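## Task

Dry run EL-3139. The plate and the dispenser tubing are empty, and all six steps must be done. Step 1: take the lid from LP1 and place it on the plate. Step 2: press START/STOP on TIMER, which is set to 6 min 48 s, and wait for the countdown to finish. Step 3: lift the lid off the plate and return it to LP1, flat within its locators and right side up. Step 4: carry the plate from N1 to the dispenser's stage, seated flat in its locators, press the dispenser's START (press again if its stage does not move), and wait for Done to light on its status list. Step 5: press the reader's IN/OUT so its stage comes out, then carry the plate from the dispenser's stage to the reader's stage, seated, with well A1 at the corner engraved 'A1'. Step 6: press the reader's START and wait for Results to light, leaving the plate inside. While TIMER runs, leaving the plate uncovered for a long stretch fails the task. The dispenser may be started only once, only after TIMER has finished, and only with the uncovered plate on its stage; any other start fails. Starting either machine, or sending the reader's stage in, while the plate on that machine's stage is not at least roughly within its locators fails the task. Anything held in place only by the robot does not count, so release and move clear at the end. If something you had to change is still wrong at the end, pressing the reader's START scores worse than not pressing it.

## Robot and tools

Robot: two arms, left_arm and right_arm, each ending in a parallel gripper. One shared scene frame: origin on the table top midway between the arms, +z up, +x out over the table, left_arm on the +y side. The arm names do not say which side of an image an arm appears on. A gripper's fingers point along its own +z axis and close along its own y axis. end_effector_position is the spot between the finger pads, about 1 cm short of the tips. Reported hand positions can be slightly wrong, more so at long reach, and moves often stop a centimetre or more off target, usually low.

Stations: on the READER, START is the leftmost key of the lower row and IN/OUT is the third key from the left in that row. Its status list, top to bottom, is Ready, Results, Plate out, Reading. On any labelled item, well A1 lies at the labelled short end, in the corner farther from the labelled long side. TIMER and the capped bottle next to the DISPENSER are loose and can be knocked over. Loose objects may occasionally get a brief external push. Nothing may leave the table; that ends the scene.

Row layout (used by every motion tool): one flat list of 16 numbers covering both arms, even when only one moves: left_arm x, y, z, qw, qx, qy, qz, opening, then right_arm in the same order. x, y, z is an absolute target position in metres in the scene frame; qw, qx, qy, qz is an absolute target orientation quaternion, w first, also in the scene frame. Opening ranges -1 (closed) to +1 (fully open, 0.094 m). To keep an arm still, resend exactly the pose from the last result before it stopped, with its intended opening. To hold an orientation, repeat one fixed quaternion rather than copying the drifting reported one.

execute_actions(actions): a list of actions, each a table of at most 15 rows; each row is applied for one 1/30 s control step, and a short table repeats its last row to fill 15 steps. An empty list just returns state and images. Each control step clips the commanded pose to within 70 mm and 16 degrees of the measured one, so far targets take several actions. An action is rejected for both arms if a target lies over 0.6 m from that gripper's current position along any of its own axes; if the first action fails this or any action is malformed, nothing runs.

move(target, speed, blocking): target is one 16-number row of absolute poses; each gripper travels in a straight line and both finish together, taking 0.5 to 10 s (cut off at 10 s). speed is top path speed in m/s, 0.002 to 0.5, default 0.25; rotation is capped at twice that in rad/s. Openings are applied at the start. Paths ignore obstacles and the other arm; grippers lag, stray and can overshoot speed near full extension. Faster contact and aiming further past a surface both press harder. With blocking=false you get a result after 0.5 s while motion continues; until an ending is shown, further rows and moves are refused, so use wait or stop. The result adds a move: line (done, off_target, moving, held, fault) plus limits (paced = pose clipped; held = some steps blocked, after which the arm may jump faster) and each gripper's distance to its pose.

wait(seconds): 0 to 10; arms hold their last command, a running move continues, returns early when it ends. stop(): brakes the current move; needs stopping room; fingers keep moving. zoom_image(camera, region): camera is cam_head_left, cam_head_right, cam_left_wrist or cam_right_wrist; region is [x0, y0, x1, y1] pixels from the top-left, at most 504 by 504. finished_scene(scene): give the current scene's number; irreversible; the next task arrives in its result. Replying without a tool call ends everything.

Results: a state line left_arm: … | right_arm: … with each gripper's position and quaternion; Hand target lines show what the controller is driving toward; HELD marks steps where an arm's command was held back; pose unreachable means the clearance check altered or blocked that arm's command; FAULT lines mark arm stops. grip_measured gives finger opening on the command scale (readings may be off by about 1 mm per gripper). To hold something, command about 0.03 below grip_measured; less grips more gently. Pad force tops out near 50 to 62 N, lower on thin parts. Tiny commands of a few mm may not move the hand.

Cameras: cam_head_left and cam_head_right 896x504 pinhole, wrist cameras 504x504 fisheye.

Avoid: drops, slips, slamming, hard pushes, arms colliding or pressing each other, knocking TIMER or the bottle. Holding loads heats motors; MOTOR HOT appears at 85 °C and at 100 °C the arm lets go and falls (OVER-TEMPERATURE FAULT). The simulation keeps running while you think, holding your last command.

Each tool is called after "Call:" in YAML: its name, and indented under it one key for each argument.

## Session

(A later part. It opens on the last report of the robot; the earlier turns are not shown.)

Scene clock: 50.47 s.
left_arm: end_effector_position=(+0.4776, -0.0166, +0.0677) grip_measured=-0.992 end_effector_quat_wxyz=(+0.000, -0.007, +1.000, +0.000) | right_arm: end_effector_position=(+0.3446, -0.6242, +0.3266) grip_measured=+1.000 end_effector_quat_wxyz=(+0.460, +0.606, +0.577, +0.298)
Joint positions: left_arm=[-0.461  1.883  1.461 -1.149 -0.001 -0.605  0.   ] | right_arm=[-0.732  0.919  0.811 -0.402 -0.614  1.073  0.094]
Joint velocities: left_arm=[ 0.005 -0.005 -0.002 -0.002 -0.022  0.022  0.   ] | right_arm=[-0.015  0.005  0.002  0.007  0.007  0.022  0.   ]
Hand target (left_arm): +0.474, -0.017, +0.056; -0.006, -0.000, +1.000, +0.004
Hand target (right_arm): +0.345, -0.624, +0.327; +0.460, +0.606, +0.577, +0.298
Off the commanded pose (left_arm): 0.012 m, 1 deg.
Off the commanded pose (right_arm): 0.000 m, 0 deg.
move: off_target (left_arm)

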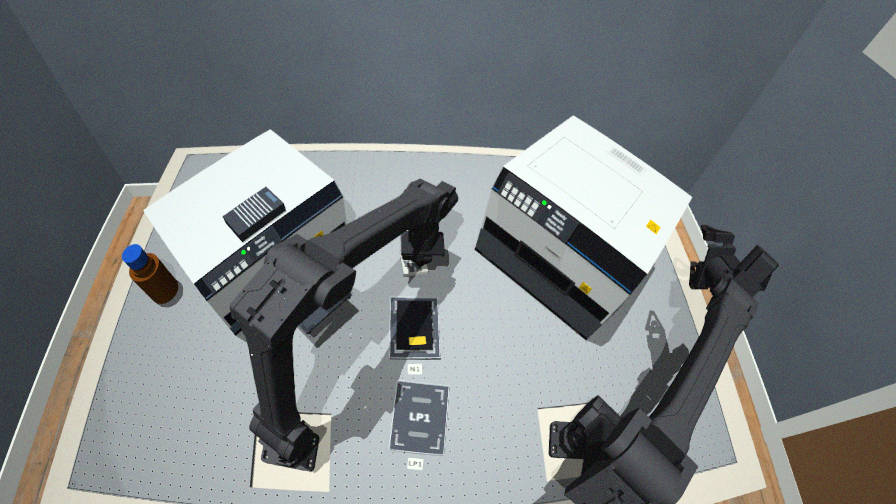

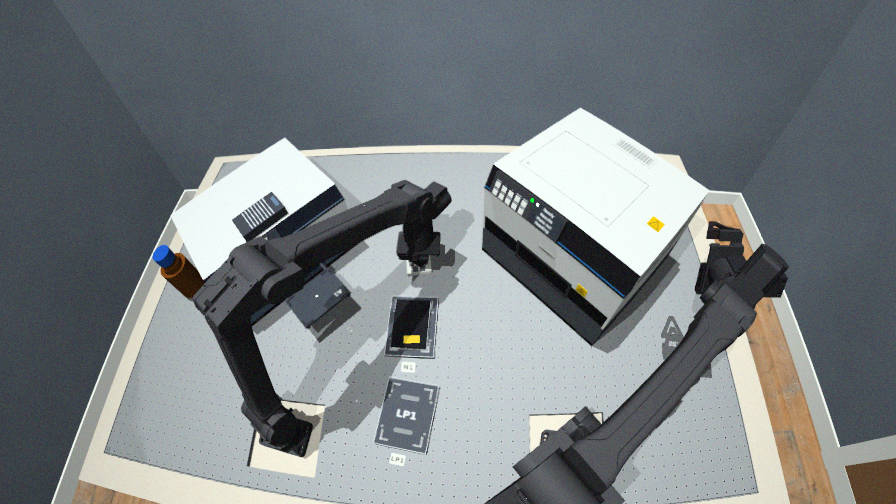

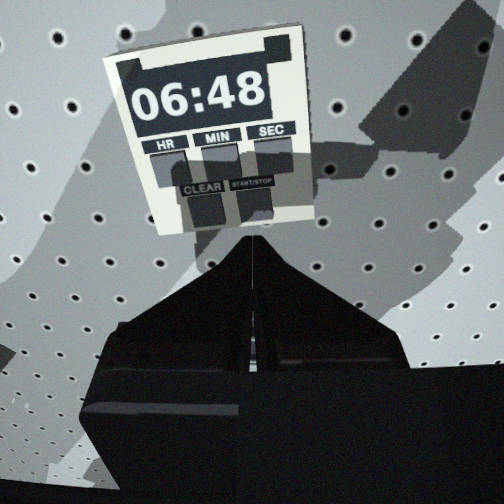

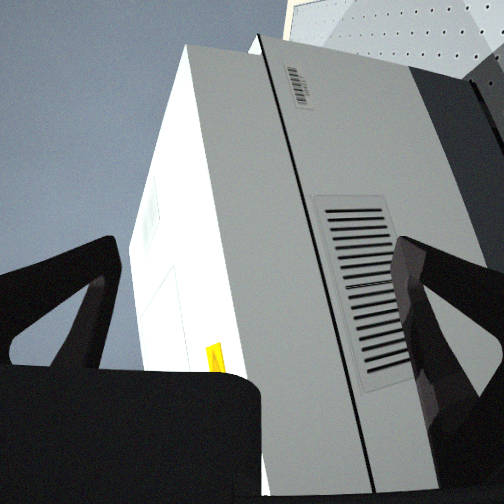

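Call:
move:
  target: [0.472,-0.016,0.028,-0.012,0,1,0.008,-1, 0.3446,-0.6242,0.3266,0.460,0.606,0.577,0.298,1]
  speed: 0.05

Scene clock: 53.07 s.
left_arm: end_effector_position=(+0.4774, -0.0164, +0.0447) grip_measured=-0.992 end_effector_quat_wxyz=(-0.002, -0.007, +1.000, +0.001) | right_arm: end_effector_position=(+0.3446, -0.6242, +0.3266) grip_measured=+1.000 end_effector_quat_wxyz=(+0.460, +0.606, +0.577, +0.298)
Joint positions: left_arm=[-0.461  1.911  1.437 -1.101 -0.001 -0.605  0.   ] | right_arm=[-0.732  0.919  0.811 -0.402 -0.614  1.073  0.094]
Joint velocities: left_arm=[-0.024  0.015  0.002 -0.002  0.037 -0.007  0.   ] | right_arm=[-0.015 -0.015 -0.012  0.017 -0.037  0.022  0.   ]
Hand target (left_arm): +0.472, -0.016, +0.028; -0.012, -0.000, +1.000, +0.008
Hand target (right_arm): +0.345, -0.624, +0.327; +0.460, +0.606, +0.577, +0.298
Off the commanded pose (left_arm): 0.018 m, 2 deg.
Off the commanded pose (right_arm): 0.000 m, 0 deg.
move: off_target (left_arm)

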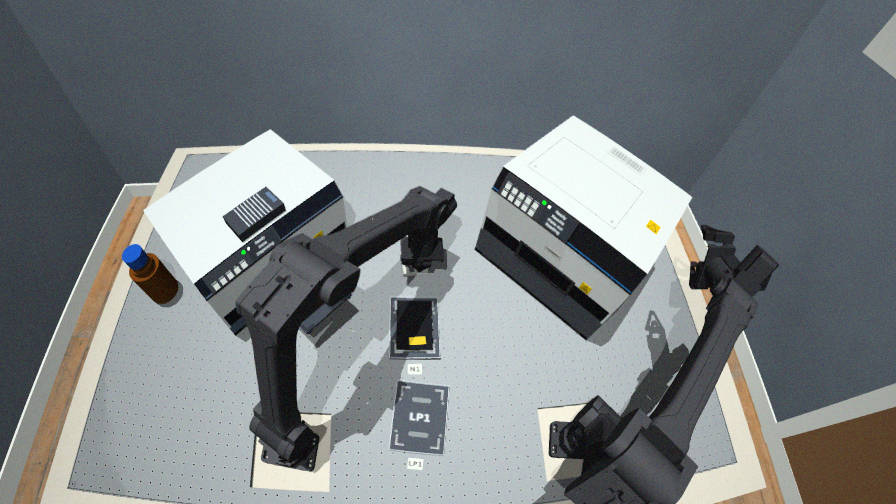

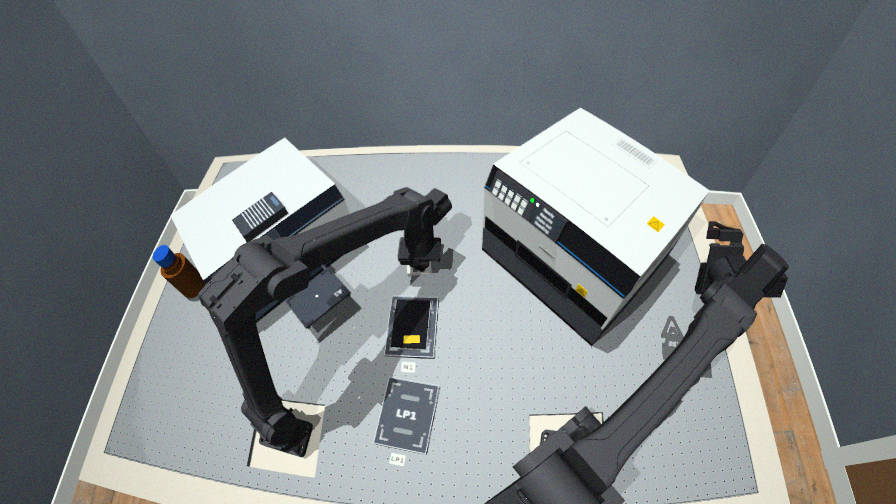

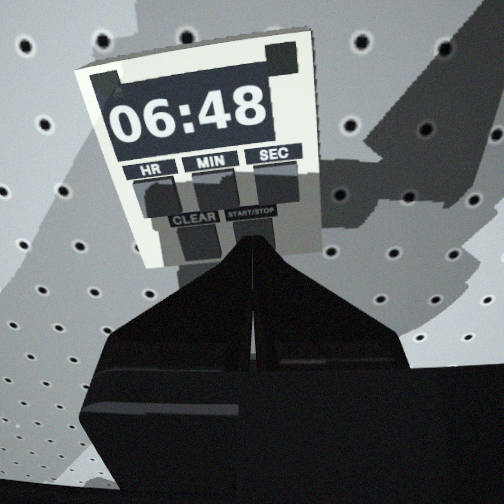

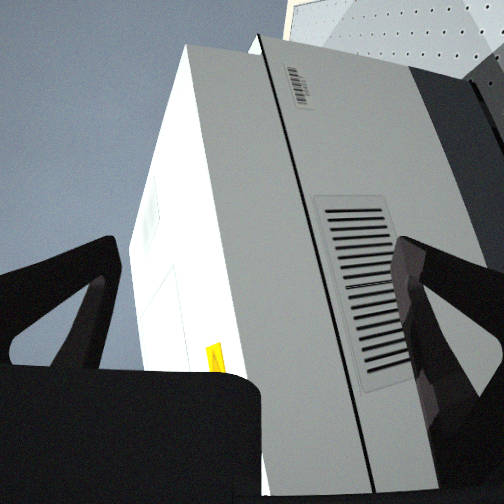

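Call:
execute_actions:
  actions:
    - [[0.470,-0.015,0.016,-0.021,0,1,0.014,-1, 0.3446,-0.6242,0.3266,0.460,0.606,0.577,0.298,1]]

Scene clock: 54.77 s.
left_arm: end_effector_position=(+0.4777, -0.0166, +0.0429) grip_measured=-0.992 end_effector_quat_wxyz=(-0.002, -0.007, +1.000, +0.002) | right_arm: end_effector_position=(+0.3446, -0.6242, +0.3266) grip_measured=+1.000 end_effector_quat_wxyz=(+0.460, +0.606, +0.577, +0.298)
Joint positions: left_arm=[-0.461  1.914  1.437 -1.098 -0.001 -0.605  0.   ] | right_arm=[-0.732  0.919  0.811 -0.402 -0.614  1.073  0.094]
Joint velocities: left_arm=[ 0.015 -0.005 -0.002 -0.002 -0.007 -0.037  0.   ] | right_arm=[ 0.005 -0.005  0.012 -0.007 -0.037  0.007  0.   ]
Hand target (left_arm): +0.469, -0.014, +0.017; -0.021, -0.000, +1.000, +0.014
Hand target (right_arm): +0.345, -0.624, +0.327; +0.460, +0.606, +0.577, +0.298
Off the commanded pose (left_arm): 0.028 m, 3 deg.
Off the commanded pose (right_arm): 0.000 m, 0 deg.
Step readings (end_effector_position):
0: left_arm (+0.4774, -0.0164, +0.0447) | right_arm (+0.3446, -0.6242, +0.3266)
1: left_arm (+0.4773, -0.0163, +0.0441) | right_arm (+0.3446, -0.6242, +0.3266)
2: left_arm (+0.4774, -0.0164, +0.0435) | right_arm (+0.3446, -0.6242, +0.3266)
4: left_arm (+0.4776, -0.0165, +0.0429) | right_arm (+0.3446, -0.6242, +0.3266)
8: left_arm (+0.4777, -0.0166, +0.0429) | right_arm (+0.3446, -0.6242, +0.3266)
15: end_effector_position above

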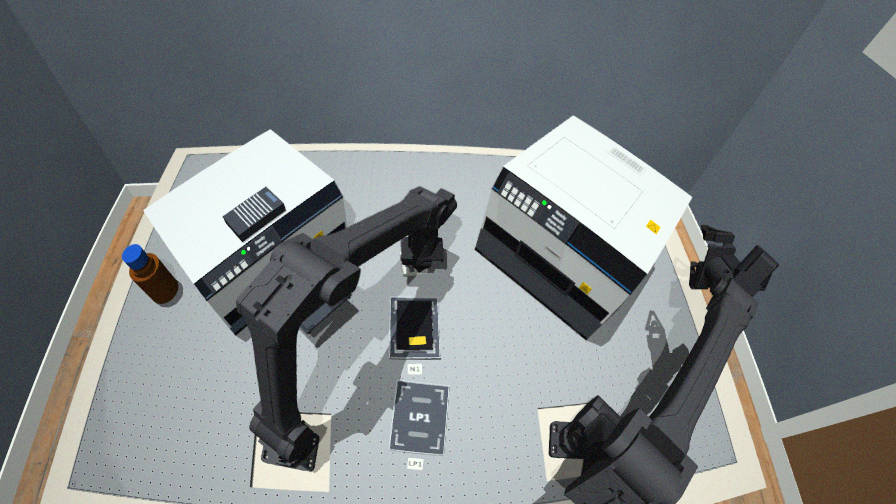

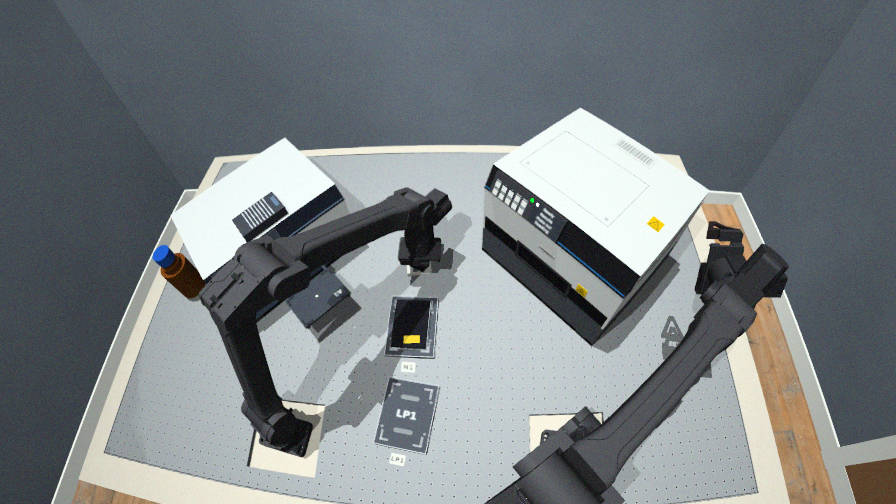

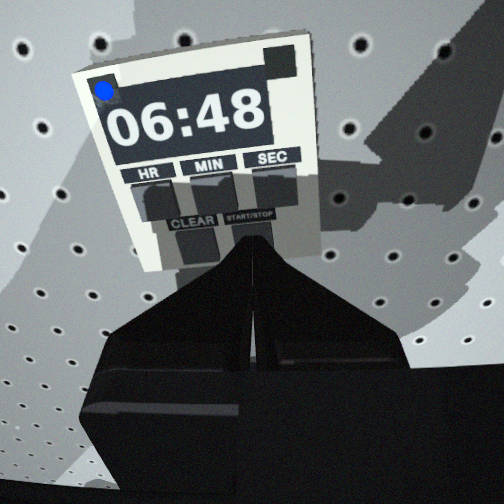

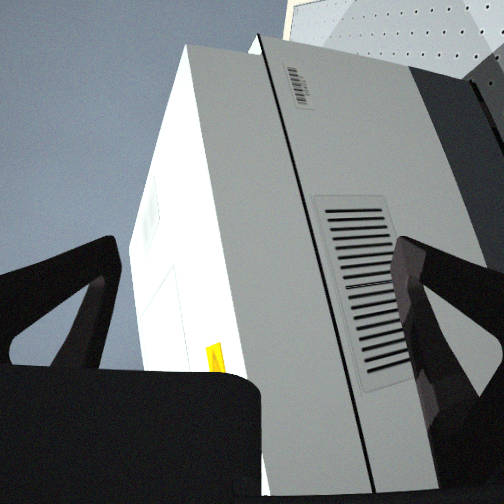

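Call:
move:
  target: [0.482,-0.02,0.12,0.05,-0.007,0.998,-0.035,-1, 0.30,-0.60,0.44,0.460,0.606,0.577,0.298,-1]
  speed: 0.15

Call:
move:
  target: [0.22,0.02,0.11,0,0,1,0,1, 0.27,-0.46,0.44,0.408,0.235,0.875,-0.109,-1]
  speed: 0.3

Scene clock: 58.67 s.
left_arm: end_effector_position=(+0.4812, -0.0190, +0.1146) grip_measured=-0.992 end_effector_quat_wxyz=(+0.049, -0.007, +0.998, -0.033) | right_arm: end_effector_position=(+0.3036, -0.5978, +0.4187) grip_measured=-0.990 end_effector_quat_wxyz=(+0.444, +0.617, +0.574, +0.305)
Joint positions: left_arm=[-0.461  1.779  1.437 -1.11  -0.001 -0.605  0.   ] | right_arm=[-0.802  0.816  1.022 -0.778 -0.681  1.038  0.   ]
Joint velocities: left_arm=[-0.005 -0.015  0.007 -0.027 -0.066  0.037 -0.   ] | right_arm=[ 0.005  0.005 -0.007 -0.007  0.037 -0.051 -0.002]
Hand target (left_arm): +0.482, -0.020, +0.120; +0.049, -0.006, +0.998, -0.035
Hand target (right_arm): +0.301, -0.600, +0.440; +0.460, +0.606, +0.576, +0.299
Off the commanded pose (left_arm): 0.006 m, 0 deg.
Off the commanded pose (right_arm): 0.022 m, 2 deg.
move: off_target (right_arm)

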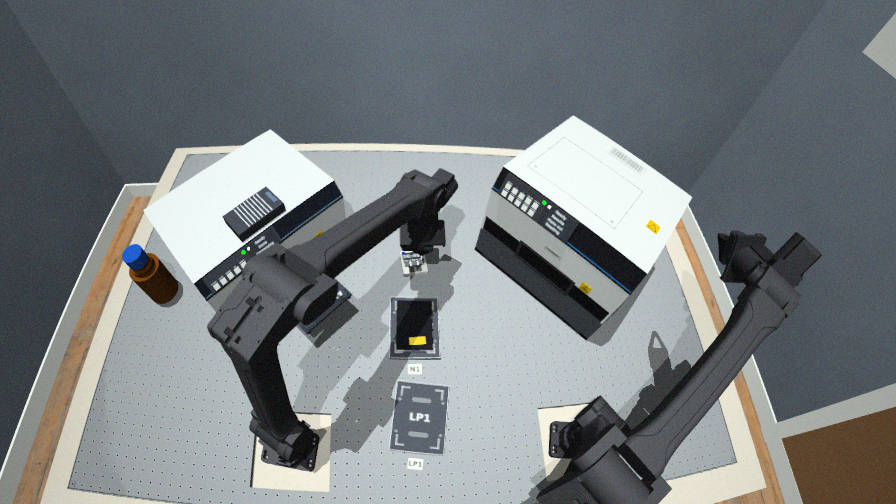

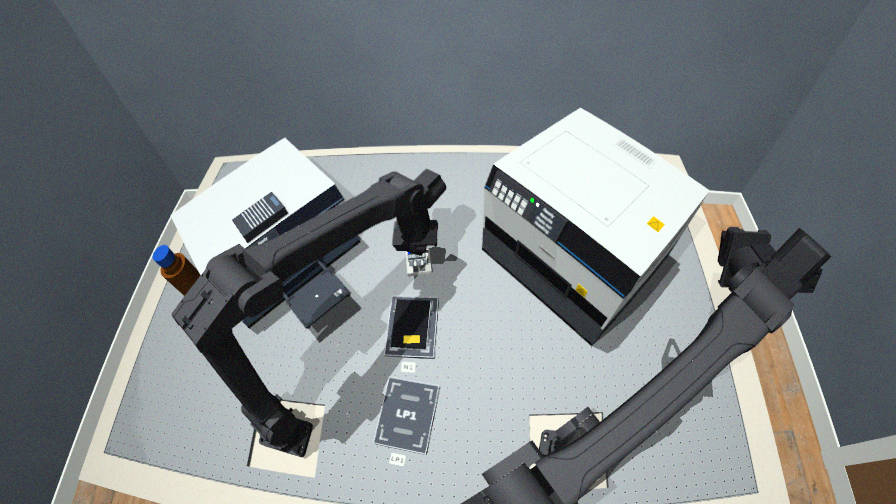

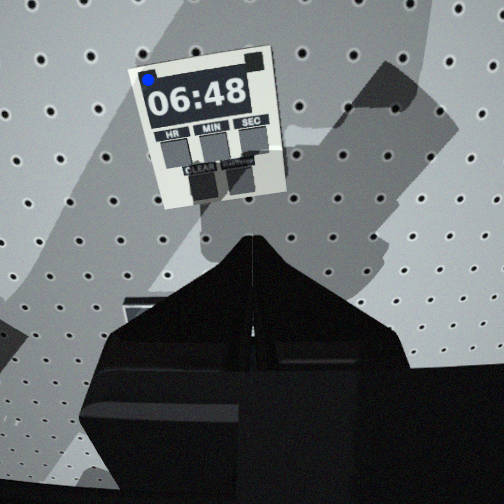

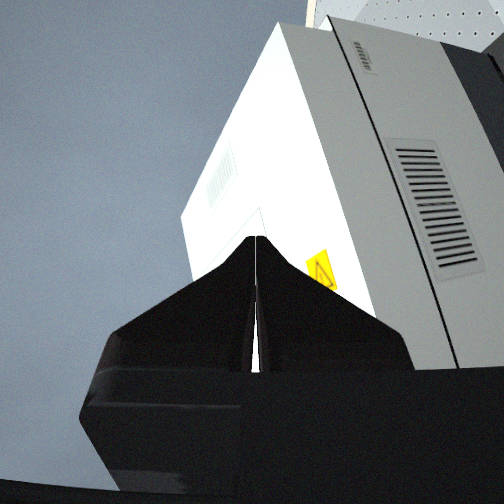

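Scene clock: 61.30 s.
left_arm: end_effector_position=(+0.2256, +0.0169, +0.1125) grip_measured=+1.000 end_effector_quat_wxyz=(+0.004, +0.005, +1.000, -0.004) | right_arm: end_effector_position=(+0.2732, -0.4633, +0.4174) grip_measured=-0.990 end_effector_quat_wxyz=(+0.388, +0.239, +0.882, -0.117)
Joint positions: left_arm=[-0.797  1.313  0.894 -1.141 -0.002 -0.918  0.094] | right_arm=[-0.068  0.645  1.11  -1.224  0.225  0.181  0.   ]
Joint velocities: left_arm=[ 0.005 -0.015 -0.027  0.007 -0.007 -0.066  0.   ] | right_arm=[-0.015 -0.015 -0.007 -0.012  0.037 -0.007 -0.001]
Hand target (left_arm): +0.219, +0.022, +0.110; -0.002, -0.001, +1.000, +0.002
Hand target (right_arm): +0.270, -0.461, +0.440; +0.407, +0.230, +0.876, -0.120
Off the commanded pose (left_arm): 0.007 m, 1 deg.
Off the commanded pose (right_arm): 0.023 m, 3 deg.
move: off_target (right_arm)

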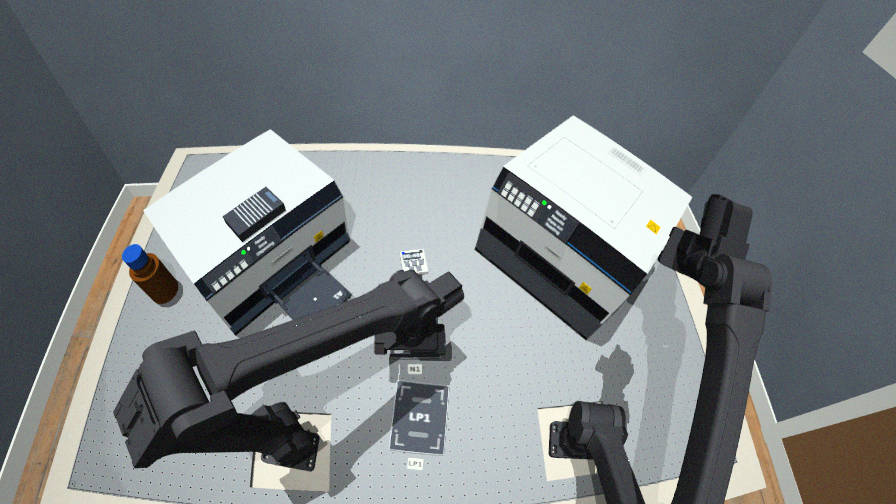

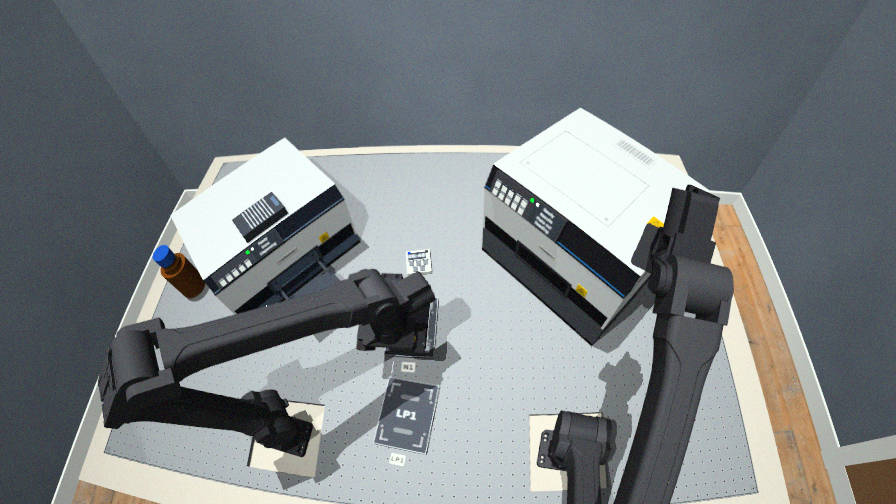

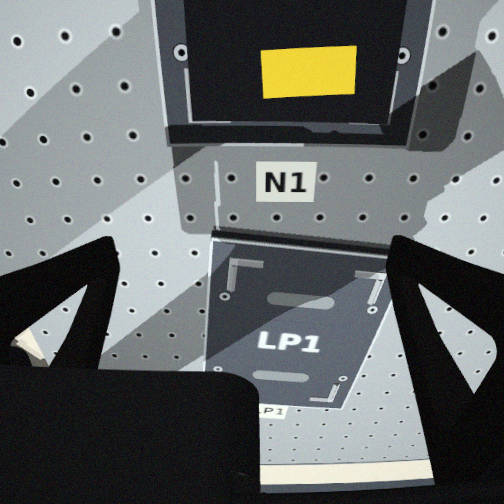

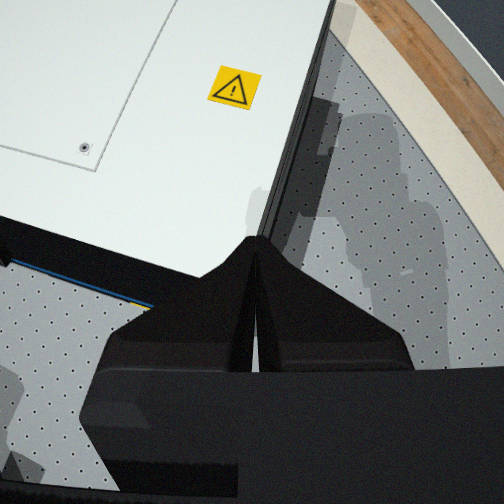

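Call:
execute_actions:
  actions: []

Scene clock: 73.93 s.
left_arm: end_effector_position=(+0.2256, +0.0169, +0.1125) grip_measured=+1.000 end_effector_quat_wxyz=(+0.004, +0.003, +1.000, -0.004) | right_arm: end_effector_position=(+0.2732, -0.4633, +0.4174) grip_measured=-0.990 end_effector_quat_wxyz=(+0.388, +0.238, +0.882, -0.117)
Joint positions: left_arm=[-0.797  1.313  0.894 -1.141 -0.002 -0.921  0.094] | right_arm=[-0.068  0.645  1.11  -1.224  0.225  0.18   0.   ]
Joint velocities: left_arm=[ 0.015  0.005  0.007 -0.007  0.037 -0.022  0.   ] | right_arm=[-0.015  0.005  0.007 -0.007 -0.051 -0.022 -0.   ]
Hand target (left_arm): +0.219, +0.022, +0.110; -0.002, -0.001, +1.000, +0.002
Hand target (right_arm): +0.270, -0.461, +0.440; +0.407, +0.230, +0.876, -0.120
Off the commanded pose (left_arm): 0.007 m, 1 deg.
Off the commanded pose (right_arm): 0.023 m, 3 deg.

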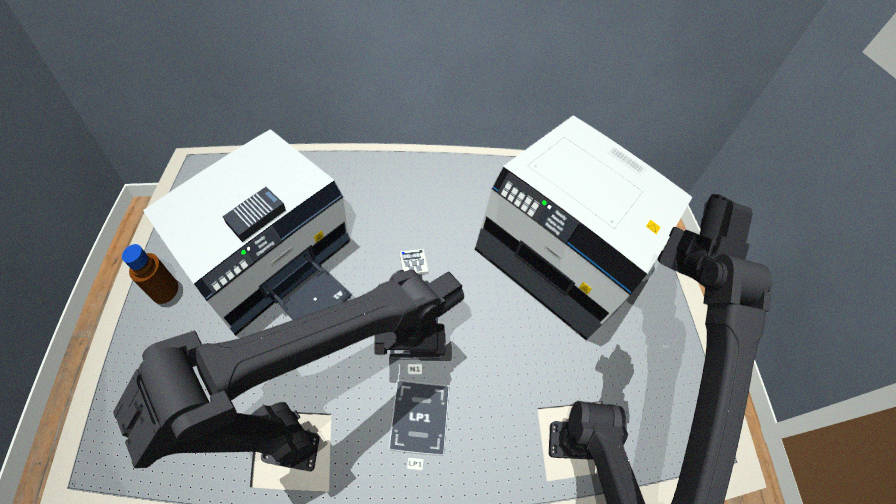

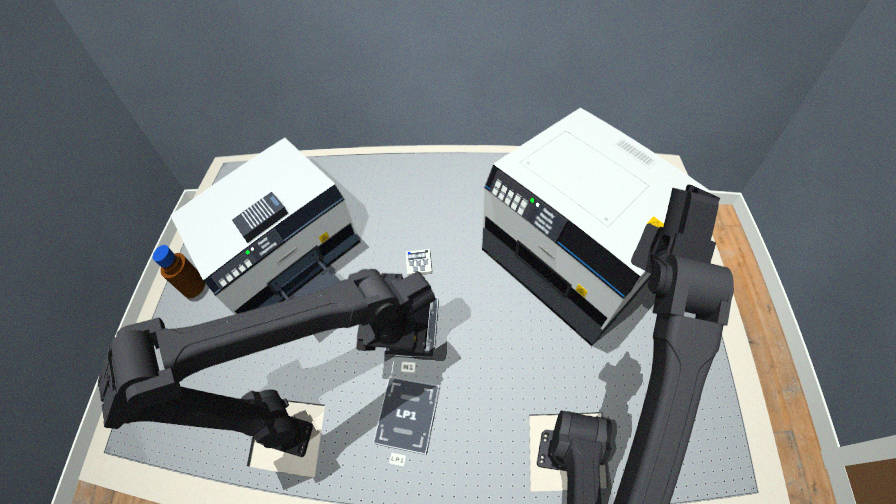

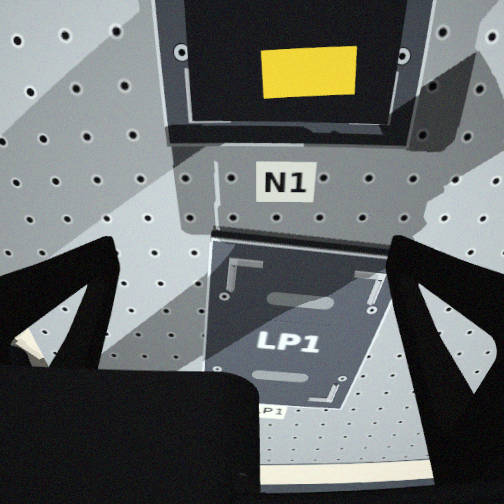

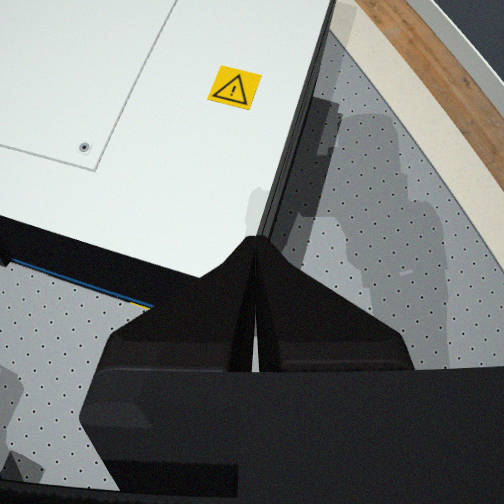

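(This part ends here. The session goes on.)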